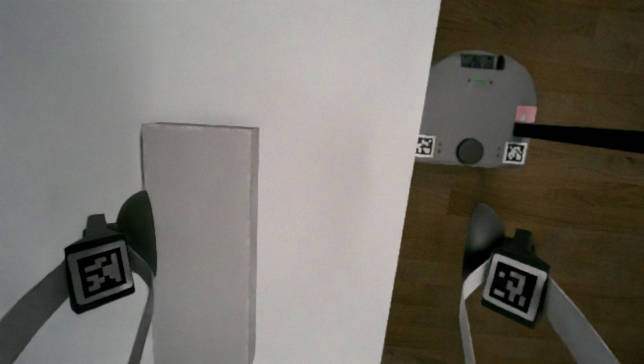

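Emit:
execute_actions:
  actions:
    - {"r3":{"base":{"translate_m":0.057},"joints":{"arm_m":0.384}}}
  cameras: []

Emit:
execute_actions:
  actions:
    - {"r3":{"joints":{"lift_m":1.006}}}
  cameras: []

Emit:
execute_actions:
  actions:
    - {"r3":{"joints":{"gripper_m":-0.089}}}
  cameras: []

Emit:
execute_actions:
  actions:
    - {"r3":{"joints":{"lift_m":1.1,"gripper_m":-0.085}}}
  cameras: []

Emit:
execute_actions:
  actions:
    - {"r3":{"joints":{"arm_m":0.0,"gripper_m":-0.089}}}
  cameras: []

Emit:
execute_actions:
  actions:
    - {"r3":{"base":{"rotate_rad":1.555},"joints":{"gripper_m":-0.085}}}
  cameras: []

Emit:
execute_actions:
  actions:
    - {"r3":{"base":{"translate_m":0.42},"joints":{"gripper_m":-0.089}}}
  cameras: []

Emit:
execute_actions:
  actions:
    - {"r3":{"base":{"translate_m":0.42},"joints":{"gripper_m":-0.085}}}
  cameras: []

Emit:
execute_actions:
  actions:
    - {"r3":{"base":{"rotate_rad":1.555},"joints":{"gripper_m":-0.089}}}
  cameras: []

Emit:
execute_actions:
  actions:
    - {"r3":{"joints":{"arm_m":0.52,"gripper_m":-0.085}}}
  cameras: ["r3_nav_camera"]

Emit:
execute_actions:
  actions:
    - {"r3":{"joints":{"lift_m":0.85,"gripper_m":-0.089}}}
  cameras: ["r3_nav_camera"]

Scene clock: 467.17 s.
r1.base_odometry: x=-0.312 y=+1.753 heading=+2.357 (m, m, rad; r1's odometry frame)
r1.turned_by_wheels: +0.000 (rad since the last result)
r1.turned_by_imu: +0.000 (rad since the last result)
r1.base_tilt: forward=+0.3 right=-0.5 (deg)
r1.lidar_m: 2.15 2.55 1.52 1.96 2.04 2.37 2.04 0.78 0.57 0.55 0.58 0.79
r1.head_depth_mm: - - - - - - 1119 / - - - - - - - / - - - - - - - / 3256 3524 3095 - - - - / 3181 3503 2874 717 603 - - / 3156 3510 2850 715 590 861 1133 / 3159 3469 2852 711 573 886 1092
r1.base_status: not commanded
r1.joint_positions: lift_m=+1.097 arm_m=+0.001 wrist_yaw_rad=+0.000 wrist_pitch_rad=-1.567 wrist_roll_rad=+1.568 gripper_m=+0.150 head_pan_rad=-1.577 head_tilt_rad=-0.606
r1.joint_status: not commanded
r1.motor_effort: left_wheel=-2(1) right_wheel=+2(2) lift_m=+35(34) arm_m=-4(3) wrist_yaw_rad=+0(0) wrist_pitch_rad=-2(1) wrist_roll_rad=+1(1) gripper_m=+0(0) head_pan_rad=+3(3) head_tilt_rad=+2(2) (%)
r1.hand_pose: x=-0.0215 y=-0.1230 z=+0.9793 quat_wxyz=(+0.001, +0.001, -0.708, -0.706) (m; r1's base frame)
r1.wrist_depth_mm: 514 751 - - - - - / 544 755 - - - - - / 550 778 - - - - - / 556 791 - - - - - / 560 915 - - - - - / 536 992 - - - - - / 606 824 - - - - -
r2.base_odometry: x=-0.928 y=+0.075 heading=-1.173 (m, m, rad; r2's odometry frame)
r2.turned_by_wheels: +0.000 (rad since the last result)
r2.turned_by_imu: +0.000 (rad since the last result)
r2.base_tilt: forward=+0.9 right=+0.0 (deg)
r2.lidar_m: 1.99 2.73 2.45 2.36 2.44 2.23 2.05 0.73 0.54 0.52 0.54 0.74
r2.head_depth_mm: - - - - - 1042 1150 / - - - - - - - / - - - - - - - / 504 654 722 654 - - 1151 / 1043 3186 1312 654 - - 1150 / 2542 3196 2534 654 547 926 1129 / 2529 3185 2542 656 548 916 1127
r2.base_status: not commanded
r2.joint_positions: lift_m=+1.100 arm_m=+0.000 wrist_yaw_rad=+0.001 wrist_pitch_rad=-1.550 wrist_roll_rad=+1.565 gripper_m=+0.150 head_pan_rad=-1.563 head_tilt_rad=-0.691
r2.joint_status: not commanded
r2.motor_effort: left_wheel=-3(2) right_wheel=+1(1) lift_m=+32(32) arm_m=-3(3) wrist_yaw_rad=+0(1) wrist_pitch_rad=-2(1) wrist_roll_rad=+2(2) gripper_m=+0(0) head_pan_rad=-3(3) head_tilt_rad=-6(5) (%)
r2.hand_pose: x=-0.0216 y=-0.1261 z=+0.9818 quat_wxyz=(+0.003, +0.002, -0.714, -0.700) (m; r2's base frame)
r2.wrist_depth_mm: 292 674 - - - - - / 293 677 - - - - - / 289 696 - - - - - / 293 692 - - - - - / 297 636 - - - - - / 304 - - - - - - / 311 707 - - - - -
r3.base_odometry: x=+1.668 y=+0.650 heading=+2.880 (m, m, rad; r3's odometry frame)
r3.turned_by_wheels: +0.000 (rad since the last result)
r3.turned_by_imu: +0.000 (rad since the last result)
r3.base_tilt: forward=-0.4 right=-0.7 (deg)
r3.lidar_m: 2.13 2.24 1.44 2.03 2.13 2.71 1.73 0.69 0.52 0.51 0.53 0.75
r3.head_depth_mm: 3033 3273 807 632 533 928 1123 / 3014 3259 815 616 537 932 1127 / 3070 3317 822 598 540 933 1135 / - 1291 815 597 543 931 1134 / 3056 3326 833 619 547 934 1139 / 3078 3313 842 655 547 937 1144 / 2992 3269 2617 657 552 939 1154
r3.base_status: done
r3.joint_positions: lift_m=+1.099 arm_m=+0.384 wrist_yaw_rad=-0.001 wrist_pitch_rad=-1.560 wrist_roll_rad=+1.566 gripper_m=+0.150 head_pan_rad=-1.563 head_tilt_rad=-0.691
r3.joint_status: all done
r3.motor_effort: left_wheel=-3(5) right_wheel=+1(7) lift_m=+23(23) arm_m=+3(1) wrist_yaw_rad=+0(1) wrist_pitch_rad=-3(3) wrist_roll_rad=+3(2) gripper_m=-1(0) head_pan_rad=-2(1) head_tilt_rad=-6(5) (%)
r3.hand_pose: x=-0.0215 y=-0.5070 z=+0.9815 quat_wxyz=(+0.002, +0.001, -0.711, -0.704) (m; r3's base frame)
r3.wrist_depth_mm: 255 258 257 256 256 257 - / 262 264 262 232 263 263 - / 269 272 273 239 271 271 - / 281 280 280 248 280 282 - / 289 289 287 254 288 - - / - 300 301 265 299 - - / 309 308 309 309 309 - -
pictures: none
No camera images: the call's "cameras" was empty. Leave "cameras" out to get every camera's image.

Scene clock: 468.87 s.
r1.base_odometry: x=-0.312 y=+1.753 heading=+2.357 (m, m, rad; r1's odometry frame)
r1.turned_by_wheels: +0.000 (rad since the last result)
r1.turned_by_imu: +0.000 (rad since the last result)
r1.base_tilt: forward=+0.4 right=-0.5 (deg)
r1.lidar_m: 2.16 2.54 1.52 1.96 2.04 2.37 2.04 0.78 0.58 0.55 0.57 0.79
r1.head_depth_mm: - - - - - - 1122 / - - - - - - - / - - - - - - - / 3253 3518 3115 - - - - / 3211 3522 2860 717 602 - - / 3162 3510 2876 714 591 861 1125 / 3155 3491 2851 711 573 886 1093
r1.base_status: not commanded
r1.joint_positions: lift_m=+1.097 arm_m=+0.001 wrist_yaw_rad=+0.000 wrist_pitch_rad=-1.567 wrist_roll_rad=+1.568 gripper_m=+0.150 head_pan_rad=-1.577 head_tilt_rad=-0.606
r1.joint_status: not commanded
r1.motor_effort: left_wheel=-1(1) right_wheel=+2(2) lift_m=+34(34) arm_m=-4(4) wrist_yaw_rad=+0(1) wrist_pitch_rad=-2(1) wrist_roll_rad=+1(1) gripper_m=+0(1) head_pan_rad=+3(3) head_tilt_rad=+2(2) (%)
r1.hand_pose: x=-0.0215 y=-0.1230 z=+0.9793 quat_wxyz=(+0.001, +0.001, -0.708, -0.706) (m; r1's base frame)
r1.wrist_depth_mm: 530 755 - - - - - / 536 751 - - - - - / 549 771 - - - - - / 564 781 - - - - - / 571 910 - - - - - / 525 937 - - - - - / 600 826 - - - - -
r2.base_odometry: x=-0.928 y=+0.075 heading=-1.173 (m, m, rad; r2's odometry frame)
r2.turned_by_wheels: +0.000 (rad since the last result)
r2.turned_by_imu: +0.000 (rad since the last result)
r2.base_tilt: forward=+0.8 right=+0.0 (deg)
r2.lidar_m: 1.99 2.73 2.45 2.36 2.45 2.22 2.06 0.74 0.54 0.52 0.54 0.73
r2.head_depth_mm: - - - - - 1038 1149 / - - - - - - - / - - - - - - - / 495 569 741 649 - - 1150 / 476 592 1310 655 - - 1149 / 2268 3208 2534 655 548 923 1132 / 2542 3185 2560 655 547 916 1125
r2.base_status: not commanded
r2.joint_positions: lift_m=+1.100 arm_m=+0.000 wrist_yaw_rad=+0.001 wrist_pitch_rad=-1.550 wrist_roll_rad=+1.565 gripper_m=+0.150 head_pan_rad=-1.563 head_tilt_rad=-0.691
r2.joint_status: not commanded
r2.motor_effort: left_wheel=-2(2) right_wheel=+1(2) lift_m=+32(32) arm_m=-3(3) wrist_yaw_rad=-2(0) wrist_pitch_rad=-1(1) wrist_roll_rad=+2(2) gripper_m=+0(1) head_pan_rad=-3(2) head_tilt_rad=-5(5) (%)
r2.hand_pose: x=-0.0216 y=-0.1261 z=+0.9818 quat_wxyz=(+0.003, +0.002, -0.714, -0.700) (m; r2's base frame)
r2.wrist_depth_mm: 291 658 - - - - - / 295 680 - - - - - / 292 685 - - - - - / 294 712 - - - - - / 295 634 - - - - - / 305 - - - - - - / 312 700 - - - - -
r3.base_odometry: x=+1.668 y=+0.650 heading=+2.880 (m, m, rad; r3's odometry frame)
r3.turned_by_wheels: +0.000 (rad since the last result)
r3.turned_by_imu: +0.000 (rad since the last result)
r3.base_tilt: forward=-0.4 right=-0.8 (deg)
r3.lidar_m: 2.13 2.24 1.44 2.02 2.12 2.71 1.74 0.69 0.52 0.51 0.53 0.75
r3.head_depth_mm: - 3090 807 634 534 935 1122 / - 3246 801 618 537 930 1129 / - 3246 793 601 539 932 1130 / 1058 2256 798 597 541 932 1143 / 3023 3323 835 619 546 934 1143 / 3025 3310 842 654 548 937 1141 / 3036 3340 2572 659 552 938 1147
r3.base_status: not commanded
r3.joint_positions: lift_m=+1.006 arm_m=+0.384 wrist_yaw_rad=-0.001 wrist_pitch_rad=-1.560 wrist_roll_rad=+1.566 gripper_m=+0.150 head_pan_rad=-1.563 head_tilt_rad=-0.691
r3.joint_status: all done
r3.motor_effort: left_wheel=-2(2) right_wheel=+1(1) lift_m=+14(19) arm_m=+3(3) wrist_yaw_rad=+2(2) wrist_pitch_rad=-3(2) wrist_roll_rad=+3(3) gripper_m=-1(0) head_pan_rad=-2(3) head_tilt_rad=-5(5) (%)
r3.hand_pose: x=-0.0215 y=-0.5070 z=+0.8885 quat_wxyz=(+0.002, +0.001, -0.711, -0.704) (m; r3's base frame)
r3.wrist_depth_mm: 170 171 142 141 169 170 170 / 175 175 146 145 173 175 175 / 180 180 150 149 178 181 181 / 187 186 155 154 184 186 187 / 191 191 161 159 190 192 - / - 200 167 164 197 - - / 205 206 173 169 205 204 -
pictures: none
No camera images: the call's "cameras" was empty. Leave "cameras" out to get every camera's image.

Scene clock: 471.73 s.
r1.base_odometry: x=-0.312 y=+1.753 heading=+2.357 (m, m, rad; r1's odometry frame)
r1.turned_by_wheels: +0.000 (rad since the last result)
r1.turned_by_imu: +0.000 (rad since the last result)
r1.base_tilt: forward=+0.4 right=-0.5 (deg)
r1.lidar_m: 2.16 2.54 1.53 1.96 2.03 2.37 2.05 0.78 0.57 0.55 0.57 0.79
r1.head_depth_mm: - - - - - - 1120 / - - - - - - - / - - - - - - - / 3208 3487 3071 - - - - / 3243 3521 2886 716 603 - - / 3146 3494 2846 713 591 860 1129 / 3137 3478 2840 710 573 887 1093
r1.base_status: not commanded
r1.joint_positions: lift_m=+1.097 arm_m=+0.001 wrist_yaw_rad=+0.000 wrist_pitch_rad=-1.567 wrist_roll_rad=+1.568 gripper_m=+0.150 head_pan_rad=-1.577 head_tilt_rad=-0.606
r1.joint_status: not commanded
r1.motor_effort: left_wheel=-1(1) right_wheel=+2(2) lift_m=+34(34) arm_m=-4(4) wrist_yaw_rad=+0(0) wrist_pitch_rad=-1(2) wrist_roll_rad=+1(1) gripper_m=-1(0) head_pan_rad=+3(3) head_tilt_rad=+2(2) (%)
r1.hand_pose: x=-0.0215 y=-0.1230 z=+0.9793 quat_wxyz=(+0.001, +0.001, -0.708, -0.706) (m; r1's base frame)
r1.wrist_depth_mm: 522 743 - - - - - / 547 768 - - - - - / 547 755 - - - - - / 560 766 - - - - - / 551 922 - - - - - / 528 933 - - - - - / 600 797 - - - - -
r2.base_odometry: x=-0.928 y=+0.075 heading=-1.173 (m, m, rad; r2's odometry frame)
r2.turned_by_wheels: +0.000 (rad since the last result)
r2.turned_by_imu: +0.000 (rad since the last result)
r2.base_tilt: forward=+1.0 right=+0.1 (deg)
r2.lidar_m: 1.99 2.73 2.46 2.35 2.45 2.22 2.06 0.74 0.54 0.52 0.54 0.73
r2.head_depth_mm: - - - - - 1041 1151 / - - - - - - - / - - - - - - - / 494 567 721 654 - - 1153 / 478 590 1310 654 - - 1152 / 2259 3197 2553 654 547 922 1126 / 2531 3182 2566 657 546 919 1131
r2.base_status: not commanded
r2.joint_positions: lift_m=+1.100 arm_m=+0.000 wrist_yaw_rad=+0.001 wrist_pitch_rad=-1.550 wrist_roll_rad=+1.565 gripper_m=+0.150 head_pan_rad=-1.563 head_tilt_rad=-0.691
r2.joint_status: not commanded
r2.motor_effort: left_wheel=-2(3) right_wheel=+1(1) lift_m=+32(32) arm_m=-3(3) wrist_yaw_rad=+0(1) wrist_pitch_rad=-1(1) wrist_roll_rad=+2(2) gripper_m=+1(0) head_pan_rad=-3(3) head_tilt_rad=-5(6) (%)
r2.hand_pose: x=-0.0216 y=-0.1261 z=+0.9818 quat_wxyz=(+0.003, +0.002, -0.714, -0.700) (m; r2's base frame)
r2.wrist_depth_mm: 295 677 - - - - - / 294 693 - - - - - / 288 674 - - - - - / 292 685 - - - - - / 298 647 - - - - - / 304 - - - - - - / 313 713 - - - - -
r3.base_odometry: x=+1.668 y=+0.650 heading=+2.880 (m, m, rad; r3's odometry frame)
r3.turned_by_wheels: +0.000 (rad since the last result)
r3.turned_by_imu: +0.000 (rad since the last result)
r3.base_tilt: forward=-0.6 right=-0.6 (deg)
r3.lidar_m: 2.13 2.23 1.45 2.02 2.13 2.72 1.74 0.69 0.52 0.51 0.53 0.75
r3.head_depth_mm: - 3038 808 633 533 934 1120 / - 3261 797 617 536 932 1130 / - 3278 791 602 541 937 1133 / 1053 2246 795 595 544 935 1133 / 3043 3297 834 619 547 935 1140 / 3059 3346 846 653 548 937 1151 / 3027 3281 2571 658 552 940 1152
r3.base_status: not commanded
r3.joint_positions: lift_m=+1.006 arm_m=+0.384 wrist_yaw_rad=-0.001 wrist_pitch_rad=-1.560 wrist_roll_rad=+1.568 gripper_m=-0.067 head_pan_rad=-1.563 head_tilt_rad=-0.691
r3.joint_status: gripper_m off_target (ended at -0.067, target -0.089)
r3.motor_effort: left_wheel=-2(2) right_wheel=+1(0) lift_m=+15(15) arm_m=+3(3) wrist_yaw_rad=+3(2) wrist_pitch_rad=-2(3) wrist_roll_rad=+1(3) gripper_m=-100(100) head_pan_rad=-3(2) head_tilt_rad=-5(6) (%)
r3.hand_pose: x=-0.0215 y=-0.5069 z=+0.8885 quat_wxyz=(+0.001, +0.000, -0.710, -0.704) (m; r3's base frame)
r3.wrist_depth_mm: 170 170 142 140 169 170 170 / 175 175 146 143 173 174 176 / 180 179 150 147 178 180 181 / 185 185 154 152 185 185 189 / 191 191 158 157 158 192 - / 198 197 164 163 163 198 - / 204 205 171 168 206 206 -
pictures: none
No camera images: the call's "cameras" was empty. Leave "cameras" out to get every camera's image.

Scene clock: 475.77 s.
r1.base_odometry: x=-0.312 y=+1.753 heading=+2.357 (m, m, rad; r1's odometry frame)
r1.turned_by_wheels: +0.000 (rad since the last result)
r1.turned_by_imu: +0.000 (rad since the last result)
r1.base_tilt: forward=+0.4 right=-0.5 (deg)
r1.lidar_m: 2.16 2.55 1.53 1.96 2.03 2.37 2.05 0.78 0.57 0.55 0.57 0.79
r1.head_depth_mm: - - - - - - 1122 / - - - - - - - / - - - - - - - / 3244 3528 3076 - - - - / 3203 3444 2885 718 603 - - / 3150 3518 2877 714 591 861 1129 / 3177 3491 2853 712 573 885 1091
r1.base_status: not commanded
r1.joint_positions: lift_m=+1.097 arm_m=+0.001 wrist_yaw_rad=+0.000 wrist_pitch_rad=-1.567 wrist_roll_rad=+1.568 gripper_m=+0.150 head_pan_rad=-1.577 head_tilt_rad=-0.606
r1.joint_status: not commanded
r1.motor_effort: left_wheel=-1(1) right_wheel=+2(2) lift_m=+34(34) arm_m=-3(4) wrist_yaw_rad=+0(1) wrist_pitch_rad=-1(1) wrist_roll_rad=+1(1) gripper_m=+0(0) head_pan_rad=+3(3) head_tilt_rad=+2(2) (%)
r1.hand_pose: x=-0.0215 y=-0.1230 z=+0.9793 quat_wxyz=(+0.001, +0.001, -0.708, -0.706) (m; r1's base frame)
r1.wrist_depth_mm: 521 724 - - - - - / 536 762 - - - - - / 543 760 - - - - - / 553 795 - - - - - / 558 908 - - - - - / 533 966 - - - - - / 610 835 - - - - -
r2.base_odometry: x=-0.928 y=+0.075 heading=-1.173 (m, m, rad; r2's odometry frame)
r2.turned_by_wheels: +0.000 (rad since the last result)
r2.turned_by_imu: +0.000 (rad since the last result)
r2.base_tilt: forward=+0.8 right=+0.1 (deg)
r2.lidar_m: 1.99 2.72 2.44 2.35 2.45 2.23 2.05 0.73 0.54 0.52 0.54 0.74
r2.head_depth_mm: - - - - - 1043 1147 / - - - - - - - / - - - - - - - / 503 3100 797 651 - - 1155 / 543 3178 1320 649 - - 1150 / 2551 3215 2568 656 549 924 1131 / 2553 3179 2549 656 546 916 1122
r2.base_status: not commanded
r2.joint_positions: lift_m=+1.100 arm_m=+0.000 wrist_yaw_rad=+0.001 wrist_pitch_rad=-1.550 wrist_roll_rad=+1.565 gripper_m=+0.150 head_pan_rad=-1.563 head_tilt_rad=-0.691
r2.joint_status: not commanded
r2.motor_effort: left_wheel=-2(2) right_wheel=+1(1) lift_m=+32(32) arm_m=-3(3) wrist_yaw_rad=-1(1) wrist_pitch_rad=-1(1) wrist_roll_rad=+2(2) gripper_m=+0(1) head_pan_rad=-3(3) head_tilt_rad=-6(6) (%)
r2.hand_pose: x=-0.0216 y=-0.1261 z=+0.9818 quat_wxyz=(+0.003, +0.002, -0.714, -0.700) (m; r2's base frame)
r2.wrist_depth_mm: 292 663 - - - - - / 297 676 - - - - - / 289 684 - - - - - / 294 693 - - - - - / 300 640 - - - - - / 305 - - - - - - / 311 703 - - - - -
r3.base_odometry: x=+1.668 y=+0.650 heading=+2.880 (m, m, rad; r3's odometry frame)
r3.turned_by_wheels: +0.000 (rad since the last result)
r3.turned_by_imu: -0.002 (rad since the last result)
r3.base_tilt: forward=-0.4 right=-0.7 (deg)
r3.lidar_m: 2.13 2.24 1.44 2.03 2.13 2.72 1.74 0.69 0.52 0.50 0.53 0.74
r3.head_depth_mm: 3059 3227 805 632 534 938 1114 / 2997 3307 817 627 536 932 1131 / 3041 3259 822 619 540 935 1129 / - 3009 828 616 543 932 1134 / 3024 3333 836 623 545 934 1137 / 3076 3341 843 654 548 938 1140 / 3015 3321 2584 655 551 939 1147
r3.base_status: not commanded
r3.joint_positions: lift_m=+1.099 arm_m=+0.384 wrist_yaw_rad=-0.001 wrist_pitch_rad=-1.565 wrist_roll_rad=+1.569 gripper_m=-0.070 head_pan_rad=-1.563 head_tilt_rad=-0.693
r3.joint_status: gripper_m off_target (ended at -0.070, target -0.085); the others done
r3.on_its_own: gripper_m is held at -0.072, not at your -0.085, by its stall guard, which is still easing
r3.motor_effort: left_wheel=-1(5) right_wheel=+0(11) lift_m=+23(26) arm_m=+2(3) wrist_yaw_rad=+1(2) wrist_pitch_rad=-1(2) wrist_roll_rad=+1(1) gripper_m=-27(100) head_pan_rad=-3(2) head_tilt_rad=-5(6) (%)
r3.hand_pose: x=-0.0215 y=-0.5059 z=+0.9816 quat_wxyz=(+0.001, +0.000, -0.709, -0.705) (m; r3's base frame)
r3.wrist_depth_mm: 256 256 256 257 258 258 - / 262 262 235 261 266 266 - / 272 272 242 269 272 274 - / 281 280 249 278 280 283 - / 288 290 256 - 293 - - / 298 298 295 285 300 - - / 307 308 309 309 310 - -
pictures: none
No camera images: the call's "cameras" was empty. Leave "cameras" out to get every camera's image.

Scene clock: 479.80 s.
r1.base_odometry: x=-0.312 y=+1.753 heading=+2.357 (m, m, rad; r1's odometry frame)
r1.turned_by_wheels: +0.000 (rad since the last result)
r1.turned_by_imu: +0.000 (rad since the last result)
r1.base_tilt: forward=+0.4 right=-0.6 (deg)
r1.lidar_m: 2.15 2.55 1.52 1.96 2.04 2.37 2.04 0.78 0.57 0.55 0.57 0.79
r1.head_depth_mm: - - - - - - 1119 / - - - - - - - / - - - - - - - / 3233 3542 3099 - - - - / 3210 3474 2897 717 603 - - / 3176 3531 2902 714 590 860 1131 / 3169 3500 2829 710 574 887 1093
r1.base_status: not commanded
r1.joint_positions: lift_m=+1.097 arm_m=+0.001 wrist_yaw_rad=+0.000 wrist_pitch_rad=-1.567 wrist_roll_rad=+1.568 gripper_m=+0.150 head_pan_rad=-1.577 head_tilt_rad=-0.606
r1.joint_status: not commanded
r1.motor_effort: left_wheel=-1(2) right_wheel=+2(2) lift_m=+34(34) arm_m=-3(4) wrist_yaw_rad=-1(0) wrist_pitch_rad=-1(2) wrist_roll_rad=+1(1) gripper_m=+0(0) head_pan_rad=+3(3) head_tilt_rad=+2(2) (%)
r1.hand_pose: x=-0.0215 y=-0.1230 z=+0.9793 quat_wxyz=(+0.001, +0.001, -0.708, -0.706) (m; r1's base frame)
r1.wrist_depth_mm: 522 765 - - - - - / 541 772 - - - - - / 553 767 - - - - - / 563 789 - - - - - / 566 929 - - - - - / 538 967 - - - - - / 604 819 - - - - -
r2.base_odometry: x=-0.928 y=+0.075 heading=-1.173 (m, m, rad; r2's odometry frame)
r2.turned_by_wheels: +0.000 (rad since the last result)
r2.turned_by_imu: +0.000 (rad since the last result)
r2.base_tilt: forward=+0.8 right=+0.2 (deg)
r2.lidar_m: 1.99 2.73 2.45 2.36 2.45 2.23 2.05 0.74 0.54 0.52 0.54 0.74
r2.head_depth_mm: - - - - - 1040 1153 / - - - - - - - / - - - - - - - / 858 3205 2553 653 - - 1151 / 1116 3229 1312 646 - - 1148 / 2550 3226 2544 654 546 926 1133 / 2530 3188 2532 654 548 919 1128
r2.base_status: not commanded
r2.joint_positions: lift_m=+1.100 arm_m=+0.000 wrist_yaw_rad=+0.001 wrist_pitch_rad=-1.550 wrist_roll_rad=+1.565 gripper_m=+0.150 head_pan_rad=-1.563 head_tilt_rad=-0.691
r2.joint_status: not commanded
r2.motor_effort: left_wheel=-2(2) right_wheel=+2(1) lift_m=+33(32) arm_m=-3(3) wrist_yaw_rad=-1(1) wrist_pitch_rad=-2(1) wrist_roll_rad=+2(2) gripper_m=+0(0) head_pan_rad=-3(3) head_tilt_rad=-5(6) (%)
r2.hand_pose: x=-0.0216 y=-0.1261 z=+0.9818 quat_wxyz=(+0.003, +0.002, -0.714, -0.700) (m; r2's base frame)
r2.wrist_depth_mm: 295 677 - - - - - / 294 670 - - - - - / 291 674 - - - - - / 294 687 - - - - - / 298 632 - - - - - / 303 - - - - - - / 311 708 - - - - -
r3.base_odometry: x=+1.668 y=+0.650 heading=+2.880 (m, m, rad; r3's odometry frame)
r3.turned_by_wheels: +0.000 (rad since the last result)
r3.turned_by_imu: +0.001 (rad since the last result)
r3.base_tilt: forward=-0.5 right=-0.8 (deg)
r3.lidar_m: 2.13 2.23 1.44 2.03 2.13 2.72 1.75 0.69 0.52 0.51 0.53 0.75
r3.head_depth_mm: - - - - - - 1128 / - - - - - - - / - - - - - - - / 1075 3084 826 623 - - 1137 / 3019 3310 834 630 - 972 1141 / 3082 3376 841 656 547 936 1142 / 3055 3301 2554 657 550 940 1155
r3.base_status: not commanded
r3.joint_positions: lift_m=+1.099 arm_m=+0.000 wrist_yaw_rad=+0.000 wrist_pitch_rad=-1.565 wrist_roll_rad=+1.569 gripper_m=-0.071 head_pan_rad=-1.563 head_tilt_rad=-0.693
r3.joint_status: gripper_m off_target (ended at -0.071, target -0.089); the others done
r3.on_its_own: gripper_m is held at -0.072, not at your -0.089, by its stall guard, which is still easing
r3.motor_effort: left_wheel=-1(0) right_wheel=+0(0) lift_m=+23(23) arm_m=-3(2) wrist_yaw_rad=-1(1) wrist_pitch_rad=-1(1) wrist_roll_rad=+1(1) gripper_m=-27(100) head_pan_rad=-2(3) head_tilt_rad=-5(4) (%)
r3.hand_pose: x=-0.0215 y=-0.1224 z=+0.9816 quat_wxyz=(+0.001, +0.000, -0.709, -0.705) (m; r3's base frame)
r3.wrist_depth_mm: 288 680 - - - - - / 296 692 - - - - - / 299 722 - - - - - / 310 757 - - - - - / 313 761 - - - - - / 320 796 - - - - - / 327 759 - - - - -
pictures: none
No camera images: the call's "cameras" was empty. Leave "cameras" out to get every camera's image.

Scene clock: 483.23 s.
r1.base_odometry: x=-0.312 y=+1.753 heading=+2.357 (m, m, rad; r1's odometry frame)
r1.turned_by_wheels: +0.000 (rad since the last result)
r1.turned_by_imu: +0.000 (rad since the last result)
r1.base_tilt: forward=+0.4 right=-0.5 (deg)
r1.lidar_m: 2.14 2.55 1.52 1.96 2.03 2.37 2.05 0.78 0.57 0.55 0.57 0.79
r1.head_depth_mm: - - - - - - 1121 / - - - - - - - / - - - - - - - / 3253 3482 3136 - - - - / 3208 3476 2894 716 602 - - / 3155 3517 2896 715 591 861 1130 / 3166 3481 2838 713 572 886 1092
r1.base_status: not commanded
r1.joint_positions: lift_m=+1.097 arm_m=+0.001 wrist_yaw_rad=+0.000 wrist_pitch_rad=-1.567 wrist_roll_rad=+1.568 gripper_m=+0.150 head_pan_rad=-1.577 head_tilt_rad=-0.606
r1.joint_status: not commanded
r1.motor_effort: left_wheel=-1(1) right_wheel=+2(2) lift_m=+34(34) arm_m=-4(4) wrist_yaw_rad=+0(0) wrist_pitch_rad=-1(2) wrist_roll_rad=+1(1) gripper_m=+0(1) head_pan_rad=+3(3) head_tilt_rad=+2(1) (%)
r1.hand_pose: x=-0.0215 y=-0.1230 z=+0.9793 quat_wxyz=(+0.001, +0.001, -0.708, -0.706) (m; r1's base frame)
r1.wrist_depth_mm: 520 733 - - - - - / 542 758 - - - - - / 550 784 - - - - - / 556 809 - - - - - / 559 918 - - - - - / 533 949 - - - - - / 604 822 - - - - -
r2.base_odometry: x=-0.928 y=+0.075 heading=-1.173 (m, m, rad; r2's odometry frame)
r2.turned_by_wheels: +0.000 (rad since the last result)
r2.turned_by_imu: +0.000 (rad since the last result)
r2.base_tilt: forward=+0.7 right=+0.0 (deg)
r2.lidar_m: 1.99 2.73 2.45 2.36 2.45 2.23 2.05 0.74 0.54 0.52 0.54 0.73
r2.head_depth_mm: - - - - - 1040 1149 / - - - - - - - / - - - - - - - / 2846 3225 2584 653 - - 1152 / 2852 3213 1089 647 - - 1152 / 2262 3223 2563 654 548 924 1133 / 2530 3192 2575 654 548 914 1125
r2.base_status: not commanded
r2.joint_positions: lift_m=+1.100 arm_m=+0.000 wrist_yaw_rad=+0.001 wrist_pitch_rad=-1.550 wrist_roll_rad=+1.565 gripper_m=+0.150 head_pan_rad=-1.563 head_tilt_rad=-0.691
r2.joint_status: not commanded
r2.motor_effort: left_wheel=-2(2) right_wheel=+1(1) lift_m=+33(32) arm_m=-3(3) wrist_yaw_rad=-1(1) wrist_pitch_rad=-1(1) wrist_roll_rad=+2(2) gripper_m=+1(0) head_pan_rad=-3(3) head_tilt_rad=-6(6) (%)
r2.hand_pose: x=-0.0216 y=-0.1261 z=+0.9818 quat_wxyz=(+0.003, +0.002, -0.714, -0.700) (m; r2's base frame)
r2.wrist_depth_mm: 295 667 - - - - - / 295 680 - - - - - / 288 678 - - - - - / 294 692 - - - - - / 301 656 - - - - - / 303 - - - - - - / 312 696 - - - - -
r3.base_odometry: x=+1.668 y=+0.650 heading=-1.849 (m, m, rad; r3's odometry frame)
r3.turned_by_wheels: +1.555 (rad since the last result)
r3.turned_by_imu: +1.580 (rad since the last result)
r3.base_tilt: forward=-0.4 right=-0.9 (deg)
r3.lidar_m: 2.02 1.68 2.73 1.82 0.70 0.52 0.51 0.53 0.74 2.13 2.22 1.45
r3.head_depth_mm: - - - - - - 1152 / - - - - - - - / - - - - - - - / 1871 2073 2311 2011 - - 1175 / 1817 2077 2344 1987 - 1334 1182 / 1840 2083 2333 1989 1611 1365 1184 / 1848 2082 2290 1996 1626 1370 1182
r3.base_status: done
r3.joint_positions: lift_m=+1.099 arm_m=+0.000 wrist_yaw_rad=+0.000 wrist_pitch_rad=-1.565 wrist_roll_rad=+1.569 gripper_m=-0.070 head_pan_rad=-1.563 head_tilt_rad=-0.693
r3.joint_status: gripper_m off_target (ended at -0.070, target -0.085)
r3.on_its_own: gripper_m is held at -0.072, not at your -0.085, by its stall guard, which is still easing
r3.motor_effort: left_wheel=-3(9) right_wheel=+2(7) lift_m=+23(23) arm_m=-3(3) wrist_yaw_rad=+0(0) wrist_pitch_rad=-1(0) wrist_roll_rad=+1(1) gripper_m=-27(94) head_pan_rad=-2(2) head_tilt_rad=-4(4) (%)
r3.hand_pose: x=-0.0215 y=-0.1224 z=+0.9816 quat_wxyz=(+0.001, +0.000, -0.709, -0.705) (m; r3's base frame)
r3.wrist_depth_mm: - - - - - - - / - - - - - - - / - - - - - - - / - - - - - - - / - - - - - - - / - - - - - - - / - - - - - - -
pictures: none
No camera images: the call's "cameras" was empty. Leave "cameras" out to get every camera's image.

Scene clock: 488.73 s.
r1.base_odometry: x=-0.312 y=+1.753 heading=+2.357 (m, m, rad; r1's odometry frame)
r1.turned_by_wheels: +0.000 (rad since the last result)
r1.turned_by_imu: +0.000 (rad since the last result)
r1.base_tilt: forward=+0.4 right=-0.5 (deg)
r1.lidar_m: 2.15 2.55 1.53 1.96 2.03 2.37 2.05 0.78 0.58 0.55 0.57 0.78
r1.head_depth_mm: - - - - - - 1121 / - - - - - - - / - - - - - - - / 3256 3513 3112 - - - - / 3190 3517 2904 718 602 - - / 3136 3501 2869 712 591 863 1128 / 3179 3478 2827 712 573 886 1093
r1.base_status: not commanded
r1.joint_positions: lift_m=+1.097 arm_m=+0.001 wrist_yaw_rad=+0.000 wrist_pitch_rad=-1.567 wrist_roll_rad=+1.568 gripper_m=+0.150 head_pan_rad=-1.577 head_tilt_rad=-0.606
r1.joint_status: not commanded
r1.motor_effort: left_wheel=-1(1) right_wheel=+2(2) lift_m=+34(34) arm_m=-4(4) wrist_yaw_rad=+0(1) wrist_pitch_rad=-2(2) wrist_roll_rad=+1(1) gripper_m=-1(0) head_pan_rad=+3(3) head_tilt_rad=+2(2) (%)
r1.hand_pose: x=-0.0215 y=-0.1230 z=+0.9793 quat_wxyz=(+0.001, +0.001, -0.708, -0.706) (m; r1's base frame)
r1.wrist_depth_mm: 514 757 - - - - - / 540 756 - - - - - / 552 781 - - - - - / 559 790 - - - - - / 557 928 - - - - - / 539 953 - - - - - / 602 816 - - - - -
r2.base_odometry: x=-0.928 y=+0.075 heading=-1.173 (m, m, rad; r2's odometry frame)
r2.turned_by_wheels: +0.000 (rad since the last result)
r2.turned_by_imu: +0.000 (rad since the last result)
r2.base_tilt: forward=+0.9 right=+0.0 (deg)
r2.lidar_m: 1.99 2.73 2.44 2.36 2.44 2.23 2.05 0.74 0.54 0.52 0.54 0.73
r2.head_depth_mm: - - - - - 1041 1155 / - - - - - - - / - - - - - - - / 2844 3238 2568 654 - - 1148 / 2536 3202 1568 648 - - 1155 / 2538 3187 2554 654 548 922 1132 / 2575 3188 2552 657 548 915 1131
r2.base_status: not commanded
r2.joint_positions: lift_m=+1.100 arm_m=+0.000 wrist_yaw_rad=+0.001 wrist_pitch_rad=-1.550 wrist_roll_rad=+1.565 gripper_m=+0.150 head_pan_rad=-1.563 head_tilt_rad=-0.691
r2.joint_status: not commanded
r2.motor_effort: left_wheel=-1(2) right_wheel=+1(1) lift_m=+32(32) arm_m=-3(3) wrist_yaw_rad=-1(0) wrist_pitch_rad=-2(2) wrist_roll_rad=+2(2) gripper_m=+1(0) head_pan_rad=-3(3) head_tilt_rad=-6(6) (%)
r2.hand_pose: x=-0.0216 y=-0.1261 z=+0.9818 quat_wxyz=(+0.003, +0.002, -0.714, -0.700) (m; r2's base frame)
r2.wrist_depth_mm: 293 663 - - - - - / 295 686 - - - - - / 291 691 - - - - - / 298 690 - - - - - / 299 640 - - - - - / 304 - - - - - - / 312 713 - - - - -
r3.base_odometry: x=+1.552 y=+0.246 heading=-1.849 (m, m, rad; r3's odometry frame)
r3.turned_by_wheels: +0.000 (rad since the last result)
r3.turned_by_imu: +0.000 (rad since the last result)
r3.base_tilt: forward=-0.4 right=-0.7 (deg)
r3.lidar_m: 1.60 1.34 2.71 2.64 1.29 0.96 0.93 0.97 1.31 2.14 2.23 1.05
r3.head_depth_mm: - - - - - - 1156 / - - - - - - - / - - - - - - - / 1888 2079 2313 2007 - - 1169 / 1850 2072 2332 1972 - 1334 1184 / 1836 2073 2321 1972 1624 1360 1181 / 1845 2075 2329 2005 1626 1363 1184
r3.base_status: done
r3.joint_positions: lift_m=+1.099 arm_m=+0.000 wrist_yaw_rad=+0.000 wrist_pitch_rad=-1.565 wrist_roll_rad=+1.569 gripper_m=-0.065 head_pan_rad=-1.563 head_tilt_rad=-0.693
r3.joint_status: gripper_m off_target (ended at -0.065, target -0.089)
r3.on_its_own: gripper_m is held at -0.066, not at your -0.089, by its stall guard, which is still easing
r3.motor_effort: left_wheel=-3(5) right_wheel=+1(6) lift_m=+23(23) arm_m=-3(3) wrist_yaw_rad=+0(0) wrist_pitch_rad=-1(1) wrist_roll_rad=+1(1) gripper_m=-25(100) head_pan_rad=-2(3) head_tilt_rad=-4(4) (%)
r3.hand_pose: x=-0.0215 y=-0.1224 z=+0.9816 quat_wxyz=(+0.001, +0.000, -0.709, -0.705) (m; r3's base frame)
r3.wrist_depth_mm: - - - - - - - / - - - - - - - / - - - - - - - / - - - - - - - / - - - - - - - / - - - - - - - / - - - - - - -
pictures: none
No camera images: the call's "cameras" was empty. Leave "cameras" out to get every camera's image.

Scene clock: 494.23 s.
r1.base_odometry: x=-0.312 y=+1.753 heading=+2.357 (m, m, rad; r1's odometry frame)
r1.turned_by_wheels: +0.000 (rad since the last result)
r1.turned_by_imu: +0.000 (rad since the last result)
r1.base_tilt: forward=+0.4 right=-0.5 (deg)
r1.lidar_m: 2.15 2.55 1.53 1.96 2.03 2.38 2.05 0.78 0.57 0.55 0.58 0.79
r1.head_depth_mm: - - - - - - 1125 / - - - - - - - / - - - - - - - / 3295 3503 3139 - - - - / 3230 3496 2889 715 601 - - / 3178 3528 2872 715 591 861 1129 / 3183 3505 2851 711 573 888 1092
r1.base_status: not commanded
r1.joint_positions: lift_m=+1.097 arm_m=+0.001 wrist_yaw_rad=+0.000 wrist_pitch_rad=-1.567 wrist_roll_rad=+1.568 gripper_m=+0.150 head_pan_rad=-1.577 head_tilt_rad=-0.606
r1.joint_status: not commanded
r1.motor_effort: left_wheel=-2(1) right_wheel=+2(2) lift_m=+34(34) arm_m=-4(4) wrist_yaw_rad=-1(0) wrist_pitch_rad=-1(1) wrist_roll_rad=+1(1) gripper_m=-1(0) head_pan_rad=+3(3) head_tilt_rad=+2(2) (%)
r1.hand_pose: x=-0.0215 y=-0.1230 z=+0.9793 quat_wxyz=(+0.001, +0.001, -0.708, -0.706) (m; r1's base frame)
r1.wrist_depth_mm: 519 754 - - - - - / 535 766 - - - - - / 540 769 - - - - - / 545 784 - - - - - / 549 925 - - - - - / 536 940 - - - - - / 603 824 - - - - -
r2.base_odometry: x=-0.928 y=+0.075 heading=-1.173 (m, m, rad; r2's odometry frame)
r2.turned_by_wheels: +0.000 (rad since the last result)
r2.turned_by_imu: +0.000 (rad since the last result)
r2.base_tilt: forward=+0.8 right=+0.1 (deg)
r2.lidar_m: 1.99 2.72 2.45 2.36 2.44 2.22 2.06 0.74 0.54 0.52 0.54 0.73
r2.head_depth_mm: - - - - - 1044 1154 / - - - - - - - / - - - - - - - / 2873 3249 2216 652 - - 1147 / 2542 3225 2106 649 - - 1150 / 2541 3180 2529 656 548 922 1130 / 2550 3215 2547 655 549 918 1125
r2.base_status: not commanded
r2.joint_positions: lift_m=+1.100 arm_m=+0.000 wrist_yaw_rad=+0.001 wrist_pitch_rad=-1.550 wrist_roll_rad=+1.565 gripper_m=+0.150 head_pan_rad=-1.563 head_tilt_rad=-0.691
r2.joint_status: not commanded
r2.motor_effort: left_wheel=-2(2) right_wheel=+1(1) lift_m=+31(32) arm_m=-3(3) wrist_yaw_rad=+0(1) wrist_pitch_rad=-1(2) wrist_roll_rad=+2(2) gripper_m=-1(0) head_pan_rad=-3(3) head_tilt_rad=-5(5) (%)
r2.hand_pose: x=-0.0216 y=-0.1261 z=+0.9818 quat_wxyz=(+0.003, +0.002, -0.714, -0.700) (m; r2's base frame)
r2.wrist_depth_mm: 295 667 - - - - - / 297 658 - - - - - / 288 699 - - - - - / 294 688 - - - - - / 297 654 - - - - - / 303 - - - - - - / 313 698 - - - - -
r3.base_odometry: x=+1.437 y=-0.157 heading=-1.849 (m, m, rad; r3's odometry frame)
r3.turned_by_wheels: +0.000 (rad since the last result)
r3.turned_by_imu: +0.000 (rad since the last result)
r3.base_tilt: forward=-0.5 right=-0.7 (deg)
r3.lidar_m: 1.18 1.23 1.07 2.62 1.88 1.39 1.35 1.41 1.94 2.15 2.05 0.70
r3.head_depth_mm: - - - - - - 1160 / - - - - - - - / - - - - - - - / 1890 2103 2323 2014 - - 1179 / 1840 2092 2338 1971 - 1333 1179 / 1837 2085 2328 1970 1618 1366 1183 / 1844 2079 2350 1988 1630 1379 1192
r3.base_status: done
r3.joint_positions: lift_m=+1.099 arm_m=+0.000 wrist_yaw_rad=+0.000 wrist_pitch_rad=-1.565 wrist_roll_rad=+1.569 gripper_m=-0.061 head_pan_rad=-1.563 head_tilt_rad=-0.693
r3.joint_status: gripper_m off_target (ended at -0.061, target -0.085)
r3.on_its_own: gripper_m is held at -0.062, not at your -0.085, by its stall guard, which is not easing now
r3.motor_effort: left_wheel=-2(6) right_wheel=+1(6) lift_m=+23(23) arm_m=-3(3) wrist_yaw_rad=+1(0) wrist_pitch_rad=-1(1) wrist_roll_rad=+1(1) gripper_m=-23(100) head_pan_rad=-2(2) head_tilt_rad=-5(5) (%)
r3.hand_pose: x=-0.0215 y=-0.1224 z=+0.9816 quat_wxyz=(+0.001, +0.000, -0.709, -0.705) (m; r3's base frame)
r3.wrist_depth_mm: - - - - - - - / - - - - - - - / - - - - - - - / - - - - - - - / - - - - - - - / - - - - - - - / - - - - - - -
pictures: none
No camera images: the call's "cameras" was empty. Leave "cameras" out to get every camera's image.

Scene clock: 497.63 s.
r1.base_odometry: x=-0.312 y=+1.753 heading=+2.357 (m, m, rad; r1's odometry frame)
r1.turned_by_wheels: +0.000 (rad since the last result)
r1.turned_by_imu: +0.000 (rad since the last result)
r1.base_tilt: forward=+0.3 right=-0.6 (deg)
r1.lidar_m: 2.16 2.54 1.52 1.96 2.03 2.37 2.05 0.78 0.57 0.55 0.57 0.79
r1.head_depth_mm: - - - - - - 1117 / - - - - - - - / - - - - - - - / 3289 3567 3105 - - - - / 3212 3548 2867 718 602 - - / 3156 3495 2850 714 591 862 1130 / 3168 3463 2848 711 573 886 1093
r1.base_status: not commanded
r1.joint_positions: lift_m=+1.097 arm_m=+0.001 wrist_yaw_rad=+0.000 wrist_pitch_rad=-1.567 wrist_roll_rad=+1.568 gripper_m=+0.150 head_pan_rad=-1.577 head_tilt_rad=-0.606
r1.joint_status: not commanded
r1.motor_effort: left_wheel=-1(1) right_wheel=+2(2) lift_m=+34(34) arm_m=-4(4) wrist_yaw_rad=+0(0) wrist_pitch_rad=-1(2) wrist_roll_rad=+1(1) gripper_m=+0(1) head_pan_rad=+3(3) head_tilt_rad=+2(2) (%)
r1.hand_pose: x=-0.0215 y=-0.1230 z=+0.9793 quat_wxyz=(+0.001, +0.001, -0.708, -0.706) (m; r1's base frame)
r1.wrist_depth_mm: 525 751 - - - - - / 532 762 - - - - - / 539 768 - - - - - / 557 785 - - - - - / 557 937 - - - - - / 534 980 - - - - - / 616 820 - - - - -
r2.base_odometry: x=-0.928 y=+0.075 heading=-1.173 (m, m, rad; r2's odometry frame)
r2.turned_by_wheels: +0.000 (rad since the last result)
r2.turned_by_imu: +0.000 (rad since the last result)
r2.base_tilt: forward=+0.8 right=+0.0 (deg)
r2.lidar_m: 1.99 2.73 2.45 2.36 2.44 2.22 2.05 0.73 0.54 0.52 0.54 0.73
r2.head_depth_mm: - - - - - 1048 1149 / - - - - - - - / - - - - - - - / 2854 3196 2202 651 - - 1156 / 2850 3196 2555 646 - - 1152 / 2542 3232 2568 656 547 921 1138 / 2572 3233 2546 656 547 915 1122
r2.base_status: not commanded
r2.joint_positions: lift_m=+1.100 arm_m=+0.000 wrist_yaw_rad=+0.001 wrist_pitch_rad=-1.550 wrist_roll_rad=+1.565 gripper_m=+0.150 head_pan_rad=-1.563 head_tilt_rad=-0.691
r2.joint_status: not commanded
r2.motor_effort: left_wheel=-3(2) right_wheel=+1(1) lift_m=+32(32) arm_m=-3(3) wrist_yaw_rad=-1(0) wrist_pitch_rad=-1(2) wrist_roll_rad=+2(2) gripper_m=+1(0) head_pan_rad=-3(3) head_tilt_rad=-5(6) (%)
r2.hand_pose: x=-0.0216 y=-0.1261 z=+0.9818 quat_wxyz=(+0.003, +0.002, -0.714, -0.700) (m; r2's base frame)
r2.wrist_depth_mm: 294 671 - - - - - / 294 677 - - - - - / 289 683 - - - - - / 296 690 - - - - - / 302 648 - - - - - / 306 - - - - - - / 312 710 - - - - -
r3.base_odometry: x=+1.437 y=-0.157 heading=-0.294 (m, m, rad; r3's odometry frame)
r3.turned_by_wheels: +1.555 (rad since the last result)
r3.turned_by_imu: +1.580 (rad since the last result)
r3.base_tilt: forward=-0.5 right=-0.6 (deg)
r3.lidar_m: 2.62 1.90 1.40 1.35 1.40 1.91 2.15 2.08 0.70 1.18 1.23 1.07
r3.head_depth_mm: - - - - - - 1156 / - - - - - - - / - - - - - - - / 1279 1388 1024 821 - - 1178 / 1258 1386 1036 805 - 1334 1174 / 1249 1387 1044 810 1503 1371 1181 / 1254 1382 1055 818 1504 1378 1186
r3.base_status: done
r3.joint_positions: lift_m=+1.099 arm_m=+0.000 wrist_yaw_rad=+0.000 wrist_pitch_rad=-1.565 wrist_roll_rad=+1.569 gripper_m=-0.074 head_pan_rad=-1.563 head_tilt_rad=-0.693
r3.joint_status: gripper_m off_target (ended at -0.074, target -0.089)
r3.on_its_own: gripper_m is held at -0.075, not at your -0.089, by its stall guard, which is still easing
r3.motor_effort: left_wheel=-3(10) right_wheel=+2(5) lift_m=+23(23) arm_m=-3(3) wrist_yaw_rad=+1(1) wrist_pitch_rad=-1(1) wrist_roll_rad=+1(1) gripper_m=-27(100) head_pan_rad=-3(2) head_tilt_rad=-4(4) (%)
r3.hand_pose: x=-0.0215 y=-0.1224 z=+0.9816 quat_wxyz=(+0.001, +0.000, -0.709, -0.705) (m; r3's base frame)
r3.wrist_depth_mm: - - - - - - - / - - - - - - - / - - - - - - - / - - - - - - - / - - - - - - - / - - - - - - - / - - - - - - -
pictures: none
No camera images: the call's "cameras" was empty. Leave "cameras" out to get every camera's image.

Scene clock: 502.60 s.
r1.base_odometry: x=-0.312 y=+1.753 heading=+2.357 (m, m, rad; r1's odometry frame)
r1.turned_by_wheels: +0.000 (rad since the last result)
r1.turned_by_imu: +0.000 (rad since the last result)
r1.base_tilt: forward=+0.4 right=-0.5 (deg)
r1.lidar_m: 2.15 2.54 1.53 1.96 2.03 2.38 2.04 0.79 0.57 0.55 0.57 0.79
r1.head_depth_mm: - - - - - - 1119 / - - - - - - - / - - - - - - - / 3253 3542 3103 - - - - / 3216 3504 2886 719 601 - - / 3139 3499 2869 714 592 861 1127 / 3183 3509 2822 711 573 888 1090
r1.base_status: not commanded
r1.joint_positions: lift_m=+1.097 arm_m=+0.001 wrist_yaw_rad=+0.000 wrist_pitch_rad=-1.567 wrist_roll_rad=+1.568 gripper_m=+0.150 head_pan_rad=-1.577 head_tilt_rad=-0.606
r1.joint_status: not commanded
r1.motor_effort: left_wheel=-1(1) right_wheel=+2(2) lift_m=+35(34) arm_m=-3(4) wrist_yaw_rad=+0(0) wrist_pitch_rad=-2(2) wrist_roll_rad=+1(1) gripper_m=-1(0) head_pan_rad=+3(3) head_tilt_rad=+2(2) (%)
r1.hand_pose: x=-0.0215 y=-0.1230 z=+0.9793 quat_wxyz=(+0.001, +0.001, -0.708, -0.706) (m; r1's base frame)
r1.wrist_depth_mm: 522 753 - - - - - / 538 787 - - - - - / 542 761 - - - - - / 555 803 - - - - - / 554 940 - - - - - / 531 950 - - - - - / 586 810 - - - - -
r2.base_odometry: x=-0.928 y=+0.075 heading=-1.173 (m, m, rad; r2's odometry frame)
r2.turned_by_wheels: +0.000 (rad since the last result)
r2.turned_by_imu: +0.000 (rad since the last result)
r2.base_tilt: forward=+0.8 right=+0.2 (deg)
r2.lidar_m: 1.99 2.72 2.45 2.36 2.45 2.23 2.05 0.74 0.54 0.52 0.54 0.73
r2.head_depth_mm: - - - - - 1036 1148 / - - - - - - - / - - - - - - - / 2534 3237 2222 652 - - 1152 / 2844 3213 2561 647 - - 1151 / 2520 3242 2544 654 548 929 1136 / 2537 3223 2539 656 547 919 1129
r2.base_status: not commanded
r2.joint_positions: lift_m=+1.100 arm_m=+0.000 wrist_yaw_rad=+0.001 wrist_pitch_rad=-1.550 wrist_roll_rad=+1.565 gripper_m=+0.150 head_pan_rad=-1.563 head_tilt_rad=-0.691
r2.joint_status: not commanded
r2.motor_effort: left_wheel=-2(1) right_wheel=+1(1) lift_m=+31(32) arm_m=-3(3) wrist_yaw_rad=-1(1) wrist_pitch_rad=-1(1) wrist_roll_rad=+2(2) gripper_m=+0(0) head_pan_rad=-3(3) head_tilt_rad=-6(6) (%)
r2.hand_pose: x=-0.0216 y=-0.1261 z=+0.9818 quat_wxyz=(+0.003, +0.002, -0.714, -0.700) (m; r2's base frame)
r2.wrist_depth_mm: 293 662 - - - - - / 294 672 - - - - - / 288 666 - - - - - / 293 674 - - - - - / 298 653 - - - - - / 304 - - - - - - / 313 686 - - - - -
r3.base_odometry: x=+1.437 y=-0.157 heading=-0.294 (m, m, rad; r3's odometry frame)
r3.turned_by_wheels: +0.000 (rad since the last result)
r3.turned_by_imu: +0.001 (rad since the last result)
r3.base_tilt: forward=-0.4 right=-0.8 (deg)
r3.lidar_m: 2.62 1.89 1.39 1.35 1.40 1.91 2.15 2.08 0.70 1.18 1.23 1.07
r3.head_depth_mm: 1268 1373 1004 739 1498 1337 1161 / 1261 1375 1012 788 1508 1338 1162 / 1234 1408 1016 791 1507 1348 1171 / - 1415 1009 797 1486 1357 1170 / 1261 1389 1035 806 1490 1353 1179 / 1249 1386 1042 809 1503 1367 1187 / 1259 1375 1052 816 1514 1375 1184
r3.base_status: not commanded
r3.joint_positions: lift_m=+1.099 arm_m=+0.517 wrist_yaw_rad=+0.000 wrist_pitch_rad=-1.565 wrist_roll_rad=+1.569 gripper_m=-0.064 head_pan_rad=-1.563 head_tilt_rad=-0.693
r3.joint_status: gripper_m off_target (ended at -0.064, target -0.085); the others done
joint sent to its limit — the command would take r3.arm_m past its upper limit, so that joint was sent only as far as its limit.
r3.on_its_own: gripper_m is held at -0.065, not at your -0.085, by its stall guard, which is still easing
r3.motor_effort: left_wheel=-3(3) right_wheel=+1(1) lift_m=+23(23) arm_m=+3(1) wrist_yaw_rad=+0(1) wrist_pitch_rad=-1(1) wrist_roll_rad=+1(1) gripper_m=-24(84) head_pan_rad=-2(2) head_tilt_rad=-4(4) (%)
r3.hand_pose: x=-0.0215 y=-0.6391 z=+0.9816 quat_wxyz=(+0.001, +0.000, -0.709, -0.705) (m; r3's base frame)
r3.wrist_depth_mm: 348 350 350 347 352 - - / 362 354 362 358 360 - - / 369 367 374 373 374 - - / 378 382 379 383 385 - - / 393 398 398 - 396 - - / 407 404 406 414 - - - / 425 423 423 423 429 - -
pictures: r3_nav_camera (sideways: a quarter turn counterclockwise sets it upright)
camera_calibration (this result's frames):
r3_nav_camera: T_world_to_cam=[[0.0124414, -0.640511, 0.767848, -0.95722], [-0.999911, -0.0117338, 0.00641361, 0.0497363], [0.00490179, -0.767859, -0.6406, 0.791421], [0, 0, 0, 1]] pos_world=[0.0577617, -0.00482644, 1.24166]
Images, in order (width x height): r3_nav_camera 672x504.

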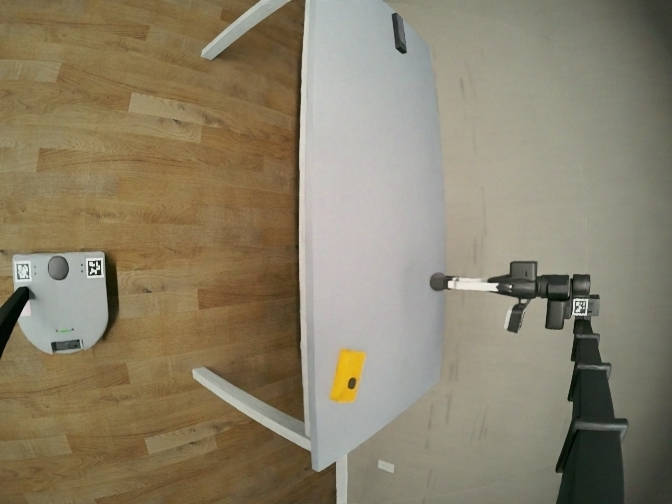

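Scene clock: 506.47 s.
r1.base_odometry: x=-0.312 y=+1.753 heading=+2.357 (m, m, rad; r1's odometry frame)
r1.turned_by_wheels: +0.000 (rad since the last result)
r1.turned_by_imu: +0.000 (rad since the last result)
r1.base_tilt: forward=+0.5 right=-0.5 (deg)
r1.lidar_m: 2.15 2.55 1.53 1.96 2.03 2.36 2.04 0.78 0.57 0.55 0.58 0.79
r1.head_depth_mm: - - - - - - 1117 / - - - - - - - / - - - - - - - / 3250 3514 3138 - - - - / 3217 3497 2886 719 603 - - / 3165 3493 2890 713 591 862 1131 / 3161 3466 2844 712 572 885 1088
r1.base_status: not commanded
r1.joint_positions: lift_m=+1.097 arm_m=+0.001 wrist_yaw_rad=+0.000 wrist_pitch_rad=-1.567 wrist_roll_rad=+1.568 gripper_m=+0.150 head_pan_rad=-1.577 head_tilt_rad=-0.606
r1.joint_status: not commanded
r1.motor_effort: left_wheel=-1(1) right_wheel=+2(2) lift_m=+34(34) arm_m=-4(4) wrist_yaw_rad=-1(0) wrist_pitch_rad=-2(2) wrist_roll_rad=+1(1) gripper_m=-1(1) head_pan_rad=+3(2) head_tilt_rad=+2(2) (%)
r1.hand_pose: x=-0.0215 y=-0.1230 z=+0.9793 quat_wxyz=(+0.001, +0.001, -0.708, -0.706) (m; r1's base frame)
r1.wrist_depth_mm: 527 752 - - - - - / 537 770 - - - - - / 548 797 - - - - - / 560 776 - - - - - / 560 918 - - - - - / 531 958 - - - - - / 609 830 - - - - -
r2.base_odometry: x=-0.928 y=+0.075 heading=-1.173 (m, m, rad; r2's odometry frame)
r2.turned_by_wheels: +0.000 (rad since the last result)
r2.turned_by_imu: +0.000 (rad since the last result)
r2.base_tilt: forward=+0.7 right=+0.1 (deg)
r2.lidar_m: 1.99 2.72 2.44 2.36 2.45 2.23 2.05 0.74 0.54 0.52 0.54 0.73
r2.head_depth_mm: - - - - - 1040 1150 / - - - - - - - / - - - - - - - / 2316 3190 2226 654 - - 1157 / 2855 3272 2527 648 - - 1153 / 2522 3231 2566 654 547 924 1130 / 2558 3197 2579 655 547 918 1128
r2.base_status: not commanded
r2.joint_positions: lift_m=+1.100 arm_m=+0.000 wrist_yaw_rad=+0.001 wrist_pitch_rad=-1.550 wrist_roll_rad=+1.565 gripper_m=+0.150 head_pan_rad=-1.563 head_tilt_rad=-0.691
r2.joint_status: not commanded
r2.motor_effort: left_wheel=-2(2) right_wheel=+1(1) lift_m=+32(32) arm_m=-3(3) wrist_yaw_rad=+0(1) wrist_pitch_rad=-2(1) wrist_roll_rad=+2(2) gripper_m=+0(0) head_pan_rad=-3(3) head_tilt_rad=-5(6) (%)
r2.hand_pose: x=-0.0216 y=-0.1261 z=+0.9818 quat_wxyz=(+0.003, +0.002, -0.714, -0.700) (m; r2's base frame)
r2.wrist_depth_mm: 293 657 - - - - - / 296 686 - - - - - / 291 679 - - - - - / 296 688 - - - - - / 300 641 - - - - - / 304 - - - - - - / 311 717 - - - - -
r3.base_odometry: x=+1.437 y=-0.157 heading=-0.294 (m, m, rad; r3's odometry frame)
r3.turned_by_wheels: +0.000 (rad since the last result)
r3.turned_by_imu: +0.000 (rad since the last result)
r3.base_tilt: forward=-0.6 right=-0.5 (deg)
r3.lidar_m: 2.62 1.90 1.40 1.35 1.40 1.91 2.15 2.08 0.70 1.18 1.23 1.07
r3.head_depth_mm: 1265 1382 - - 1507 1341 1157 / 1261 1365 968 785 1495 1340 1166 / 1265 - 975 794 1516 1339 1169 / 1261 1376 984 777 1477 1346 1178 / 1254 1402 1034 806 1498 1365 1175 / 1253 1404 1042 811 1502 1360 1184 / 1252 1383 1053 816 1508 1378 1187
r3.base_status: not commanded
r3.joint_positions: lift_m=+0.896 arm_m=+0.517 wrist_yaw_rad=+0.000 wrist_pitch_rad=-1.569 wrist_roll_rad=+1.569 gripper_m=-0.073 head_pan_rad=-1.564 head_tilt_rad=-0.693
r3.joint_status: lift_m contact_stop (moved -0.203 of -0.249); gripper_m off_target (ended at -0.073, target -0.089)
r3.on_its_own: gripper_m is held at -0.072, not at your -0.089, by its stall guard, which is still easing; lift_m is slack since a contact_stop, until your next command for it (your +0.850 is given up)
r3.motor_effort: left_wheel=+1(22) right_wheel=-2(1) lift_m=+19(19) arm_m=+2(3) wrist_yaw_rad=+0(1) wrist_pitch_rad=+0(9) wrist_roll_rad=+1(1) gripper_m=-1(100) head_pan_rad=-2(3) head_tilt_rad=-5(4) (%)
r3.hand_pose: x=-0.0215 y=-0.6383 z=+0.7788 quat_wxyz=(+0.001, +0.000, -0.708, -0.707) (m; r3's base frame)
r3.wrist_depth_mm: 163 163 163 163 164 164 164 / 168 167 168 169 169 170 170 / 172 173 173 174 174 174 175 / 179 178 179 179 179 180 183 / 185 184 183 - 185 187 983 / 190 190 191 194 192 192 - / 196 196 197 197 198 198 -
pictures: r3_nav_camera (sideways: a quarter turn counterclockwise sets it upright)
camera_calibration (this result's frames):
r3_nav_camera: T_world_to_cam=[[0.0123692, -0.640953, 0.76748, -0.95674], [-0.999912, -0.0116198, 0.0064111, 0.0497396], [0.00480878, -0.767492, -0.641041, 0.791995], [0, 0, 0, 1]] pos_world=[0.0577609, -0.00479793, 1.24166]
Images, in order (width x height): r3_nav_camera 672x504.

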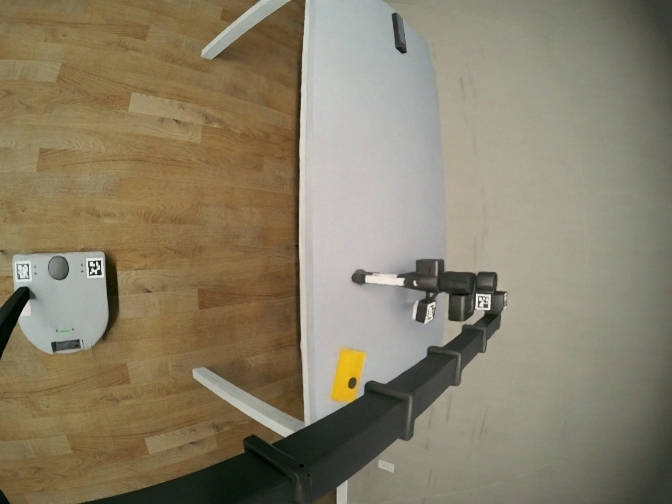

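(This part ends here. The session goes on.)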